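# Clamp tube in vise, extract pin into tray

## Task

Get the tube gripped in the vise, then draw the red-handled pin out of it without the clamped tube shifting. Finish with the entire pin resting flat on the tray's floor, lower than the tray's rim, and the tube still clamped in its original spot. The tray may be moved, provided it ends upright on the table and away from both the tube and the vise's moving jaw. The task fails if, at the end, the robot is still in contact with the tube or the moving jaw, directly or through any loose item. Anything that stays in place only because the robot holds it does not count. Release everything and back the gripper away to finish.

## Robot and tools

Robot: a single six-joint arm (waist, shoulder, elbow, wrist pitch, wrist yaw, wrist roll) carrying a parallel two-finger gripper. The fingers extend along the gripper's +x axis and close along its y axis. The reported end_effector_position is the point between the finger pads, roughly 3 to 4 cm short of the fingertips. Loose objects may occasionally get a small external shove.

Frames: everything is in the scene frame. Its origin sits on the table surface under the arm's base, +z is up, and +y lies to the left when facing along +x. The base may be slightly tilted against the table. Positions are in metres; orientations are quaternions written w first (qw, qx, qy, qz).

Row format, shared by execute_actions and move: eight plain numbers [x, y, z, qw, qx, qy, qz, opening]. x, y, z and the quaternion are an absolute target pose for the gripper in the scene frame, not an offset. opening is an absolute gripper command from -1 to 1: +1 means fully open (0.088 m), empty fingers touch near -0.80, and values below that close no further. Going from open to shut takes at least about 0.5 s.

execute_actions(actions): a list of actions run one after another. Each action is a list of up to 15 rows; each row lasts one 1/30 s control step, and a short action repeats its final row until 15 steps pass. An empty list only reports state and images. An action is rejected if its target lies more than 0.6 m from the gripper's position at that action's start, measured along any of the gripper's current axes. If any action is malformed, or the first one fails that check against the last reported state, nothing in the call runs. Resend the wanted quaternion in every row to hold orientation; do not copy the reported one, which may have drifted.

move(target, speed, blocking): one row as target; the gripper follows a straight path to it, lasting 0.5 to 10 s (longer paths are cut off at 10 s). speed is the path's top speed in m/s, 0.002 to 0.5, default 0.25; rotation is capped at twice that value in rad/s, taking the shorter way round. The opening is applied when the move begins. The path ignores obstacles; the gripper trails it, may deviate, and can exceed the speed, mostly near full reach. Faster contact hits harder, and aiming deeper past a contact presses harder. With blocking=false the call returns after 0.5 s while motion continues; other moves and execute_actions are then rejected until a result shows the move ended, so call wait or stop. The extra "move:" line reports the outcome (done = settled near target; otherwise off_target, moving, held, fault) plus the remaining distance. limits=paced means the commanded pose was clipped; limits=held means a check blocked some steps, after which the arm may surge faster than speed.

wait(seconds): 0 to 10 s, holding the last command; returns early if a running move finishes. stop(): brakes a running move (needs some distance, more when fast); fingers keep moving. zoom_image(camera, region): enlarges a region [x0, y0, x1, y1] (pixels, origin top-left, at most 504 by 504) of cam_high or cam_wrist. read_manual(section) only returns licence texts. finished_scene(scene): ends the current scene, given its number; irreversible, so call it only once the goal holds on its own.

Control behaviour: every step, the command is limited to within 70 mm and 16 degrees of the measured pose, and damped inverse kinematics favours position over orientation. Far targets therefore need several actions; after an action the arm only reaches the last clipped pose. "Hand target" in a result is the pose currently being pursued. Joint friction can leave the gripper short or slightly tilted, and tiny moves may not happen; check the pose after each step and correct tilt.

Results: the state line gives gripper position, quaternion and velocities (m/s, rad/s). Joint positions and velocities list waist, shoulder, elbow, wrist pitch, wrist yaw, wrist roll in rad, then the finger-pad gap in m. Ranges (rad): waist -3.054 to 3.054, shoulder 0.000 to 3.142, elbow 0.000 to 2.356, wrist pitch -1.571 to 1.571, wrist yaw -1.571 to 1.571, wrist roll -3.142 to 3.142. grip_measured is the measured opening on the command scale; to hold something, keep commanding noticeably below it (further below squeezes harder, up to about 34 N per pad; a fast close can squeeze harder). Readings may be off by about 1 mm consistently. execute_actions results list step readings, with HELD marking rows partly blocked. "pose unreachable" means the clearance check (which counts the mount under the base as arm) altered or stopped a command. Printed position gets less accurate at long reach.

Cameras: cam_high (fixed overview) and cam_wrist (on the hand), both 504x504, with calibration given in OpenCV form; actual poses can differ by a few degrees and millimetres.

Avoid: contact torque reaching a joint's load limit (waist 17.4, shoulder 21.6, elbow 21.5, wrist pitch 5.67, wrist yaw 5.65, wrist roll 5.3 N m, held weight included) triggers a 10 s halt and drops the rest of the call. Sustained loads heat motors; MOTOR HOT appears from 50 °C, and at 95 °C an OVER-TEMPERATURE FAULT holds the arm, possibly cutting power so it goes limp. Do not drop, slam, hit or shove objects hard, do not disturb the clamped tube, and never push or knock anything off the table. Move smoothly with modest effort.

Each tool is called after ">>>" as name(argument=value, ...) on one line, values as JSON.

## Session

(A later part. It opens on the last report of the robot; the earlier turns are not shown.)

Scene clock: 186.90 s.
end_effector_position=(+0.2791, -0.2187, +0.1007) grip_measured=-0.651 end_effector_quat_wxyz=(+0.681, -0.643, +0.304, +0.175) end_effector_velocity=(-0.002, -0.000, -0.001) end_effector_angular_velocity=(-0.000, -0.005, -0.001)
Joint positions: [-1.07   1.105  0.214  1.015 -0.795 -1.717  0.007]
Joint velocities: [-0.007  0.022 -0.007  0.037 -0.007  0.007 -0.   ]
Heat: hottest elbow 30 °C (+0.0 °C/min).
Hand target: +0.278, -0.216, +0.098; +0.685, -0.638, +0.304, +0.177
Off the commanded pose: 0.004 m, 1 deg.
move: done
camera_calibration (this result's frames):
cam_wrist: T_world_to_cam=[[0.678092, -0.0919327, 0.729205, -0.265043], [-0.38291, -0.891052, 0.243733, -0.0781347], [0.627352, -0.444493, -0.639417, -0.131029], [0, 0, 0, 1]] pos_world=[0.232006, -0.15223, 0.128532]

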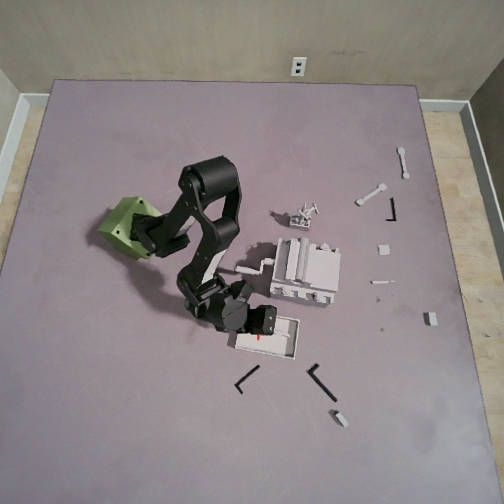

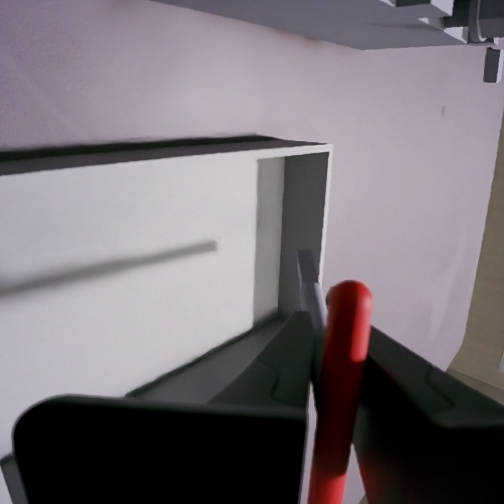

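>>> move(target=[0.281,-0.218,0.074,0.6846,-0.638,0.3045,0.177,-1], speed=0.03)

>>> execute_actions(actions=[[[0.281,-0.218,0.074,0.6846,-0.638,0.3045,0.177,-0.5]],[[0.281,-0.218,0.074,0.6846,-0.638,0.3045,0.177,-0.2]],[[0.281,-0.218,0.074,0.6846,-0.638,0.3045,0.177,0.1]],[[0.281,-0.218,0.074,0.6846,-0.638,0.3045,0.177,0.4]]])

>>> move(target=[0.25,-0.212,0.096,0.6846,-0.638,0.3045,0.177,0.4], speed=0.04)

Scene clock: 195.07 s.
end_effector_position=(+0.2799, -0.2175, +0.0754) grip_measured=-0.651 end_effector_quat_wxyz=(+0.685, -0.637, +0.305, +0.176) end_effector_velocity=(-0.001, -0.003, -0.002) end_effector_angular_velocity=(-0.015, +0.008, -0.011)
Joint positions: [-1.013  1.29   0.221  1.179 -0.742 -1.721  0.007]
Joint velocities: [ 0.002  0.012  0.002  0.007  0.022 -0.007 -0.   ]
Heat: hottest elbow 30 °C (+0.0 °C/min).
Hand target: +0.281, -0.218, +0.074; +0.685, -0.638, +0.305, +0.177
Off the commanded pose: 0.002 m, 0 deg.
move: done
camera_calibration (this result's frames):
cam_wrist: T_world_to_cam=[[0.679838, -0.103898, 0.725966, -0.249906], [-0.385501, -0.892742, 0.233239, -0.0694347], [0.623867, -0.438425, -0.646973, -0.144273], [0, 0, 0, 1]] pos_world=[0.233135, -0.151205, 0.104278]

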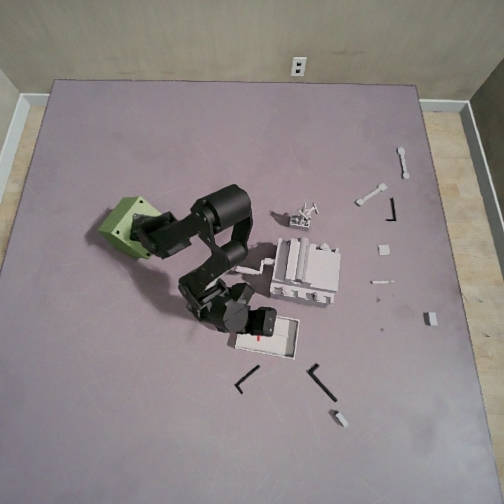

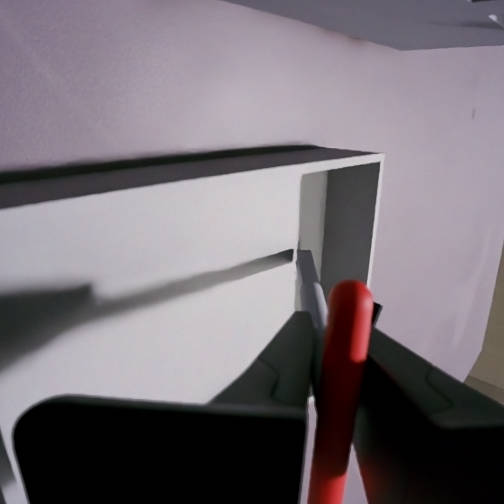

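Scene clock: 197.07 s.
end_effector_position=(+0.2803, -0.2177, +0.0756) grip_measured=+0.398 end_effector_quat_wxyz=(+0.685, -0.638, +0.305, +0.176) end_effector_velocity=(+0.000, +0.000, +0.000) end_effector_angular_velocity=(-0.001, +0.001, +0.008)
Joint positions: [-1.012  1.292  0.222  1.182 -0.742 -1.721  0.058]
Joint velocities: [-0.002 -0.002  0.002 -0.007 -0.007 -0.007  0.001]
Heat: hottest elbow 30 °C (+0.0 °C/min).
Hand target: +0.281, -0.218, +0.074; +0.685, -0.638, +0.304, +0.177
Off the commanded pose: 0.002 m, 0 deg.
Step readings (end_effector_position; steps 1 to 15: 1st action; 16 to 30: 2nd action; 31 to 45: 3rd action; 46 to 60: 4th action):
0: (+0.2799, -0.2175, +0.0754)
1: (+0.2799, -0.2175, +0.0754)
2: (+0.2799, -0.2176, +0.0754)
4: (+0.2800, -0.2175, +0.0754)
8: (+0.2801, -0.2177, +0.0755)
15: (+0.2801, -0.2177, +0.0755)
16: (+0.2801, -0.2177, +0.0755)
17: (+0.2802, -0.2177, +0.0755)
19: (+0.2802, -0.2177, +0.0755)
23: (+0.2802, -0.2177, +0.0755)
30: (+0.2802, -0.2177, +0.0755)
31: (+0.2802, -0.2177, +0.0755)
32: (+0.2802, -0.2177, +0.0755)
34: (+0.2802, -0.2177, +0.0755)
38: (+0.2802, -0.2176, +0.0755)
45: (+0.2802, -0.2176, +0.0755)
46: (+0.2802, -0.2176, +0.0755)
47: (+0.2802, -0.2176, +0.0755)
49: (+0.2803, -0.2177, +0.0756)
53: (+0.2803, -0.2177, +0.0756)
60: end_effector_position above
camera_calibration (this result's frames):
cam_wrist: T_world_to_cam=[[0.678782, -0.10155, 0.727285, -0.249636], [-0.384871, -0.892668, 0.234561, -0.0697498], [0.625404, -0.439127, -0.64501, -0.145283], [0, 0, 0, 1]] pos_world=[0.233464, -0.151411, 0.104208]

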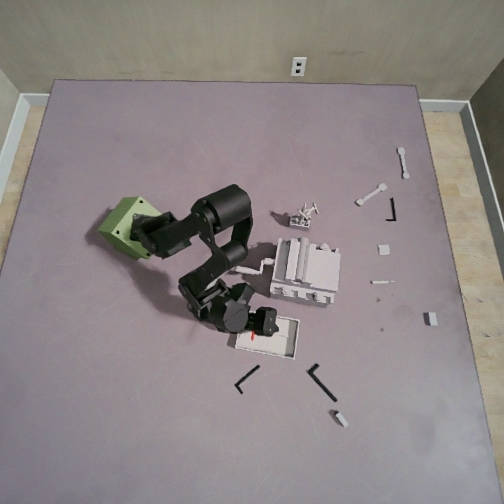

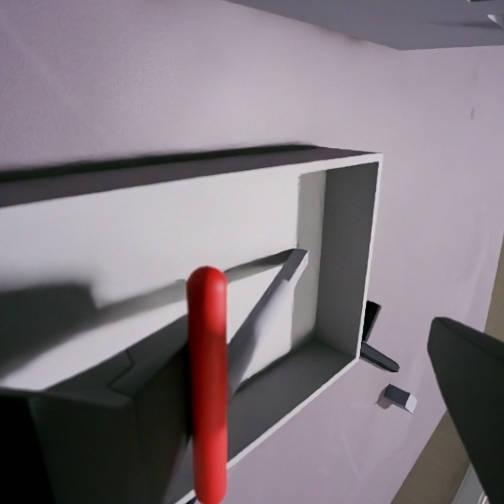

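Scene clock: 198.30 s.
end_effector_position=(+0.2508, -0.2125, +0.0947) grip_measured=+0.400 end_effector_quat_wxyz=(+0.685, -0.638, +0.305, +0.178) end_effector_velocity=(-0.003, +0.004, +0.001) end_effector_angular_velocity=(+0.022, -0.001, +0.008)
Joint positions: [-1.166  1.205  0.132  1.2   -0.896 -1.697  0.059]
Joint velocities: [-0.017 -0.007 -0.007 -0.007 -0.037  0.007  0.   ]
Heat: hottest elbow 29 °C (-1.0 °C/min).
Hand target: +0.250, -0.212, +0.096; +0.685, -0.638, +0.305, +0.177
Off the commanded pose: 0.002 m, 0 deg.
move: done
camera_calibration (this result's frames):
cam_wrist: T_world_to_cam=[[0.68081, -0.102439, 0.725261, -0.243455], [-0.383044, -0.893776, 0.233327, -0.0815411], [0.624319, -0.436659, -0.64773, -0.11118], [0, 0, 0, 1]] pos_world=[0.203925, -0.146367, 0.123579]

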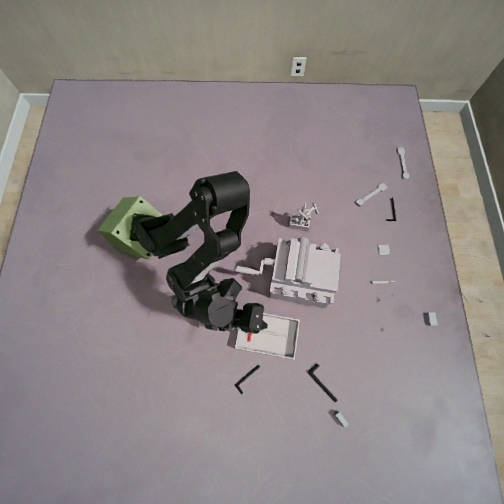

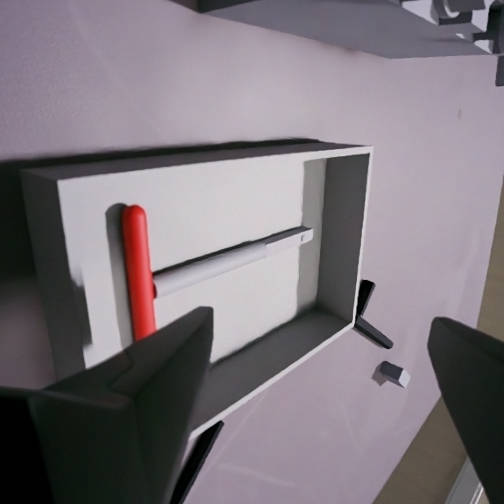

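>>> move(target=[0.25,-0.23,0.2,0.63,-0.53,0.45,0.35,0.8])

>>> finished_scene(scene=2)

Scene clock: 202.43 s.
end_effector_position=(+0.2505, -0.2270, +0.1997) grip_measured=+0.800 end_effector_quat_wxyz=(+0.630, -0.530, +0.447, +0.349) end_effector_velocity=(-0.004, +0.004, -0.001) end_effector_angular_velocity=(+0.026, +0.011, -0.006)
Joint positions: [-1.477  0.786  0.876 -0.896 -0.969 -2.497  0.078]
Joint velocities: [-0.012  0.012  0.007 -0.051 -0.007 -0.037  0.   ]
Heat: hottest elbow 29 °C (+0.0 °C/min).
Hand target: +0.250, -0.229, +0.200; +0.629, -0.529, +0.450, +0.349
Off the commanded pose: 0.003 m, 0 deg.
move: done
camera_calibration (this result's frames):
cam_wrist: T_world_to_cam=[[0.938738, -0.166776, 0.301591, -0.315489], [-0.251365, -0.930015, 0.268118, -0.167259], [0.235768, -0.327502, -0.914962, 0.126226], [0, 0, 0, 1]] pos_world=[0.224358, -0.16683, 0.255485]

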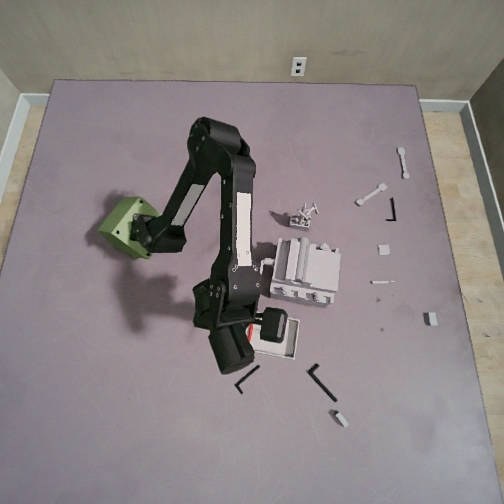

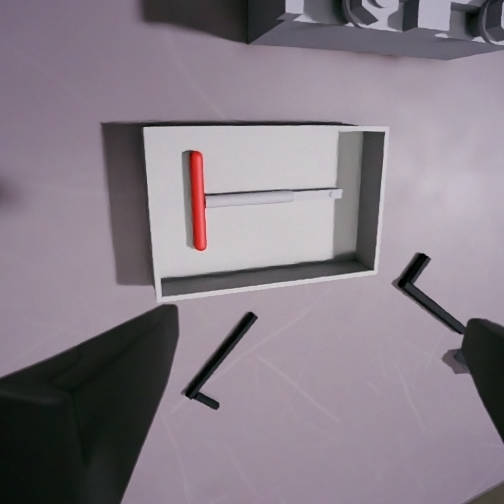

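The scene is finished: the task was done.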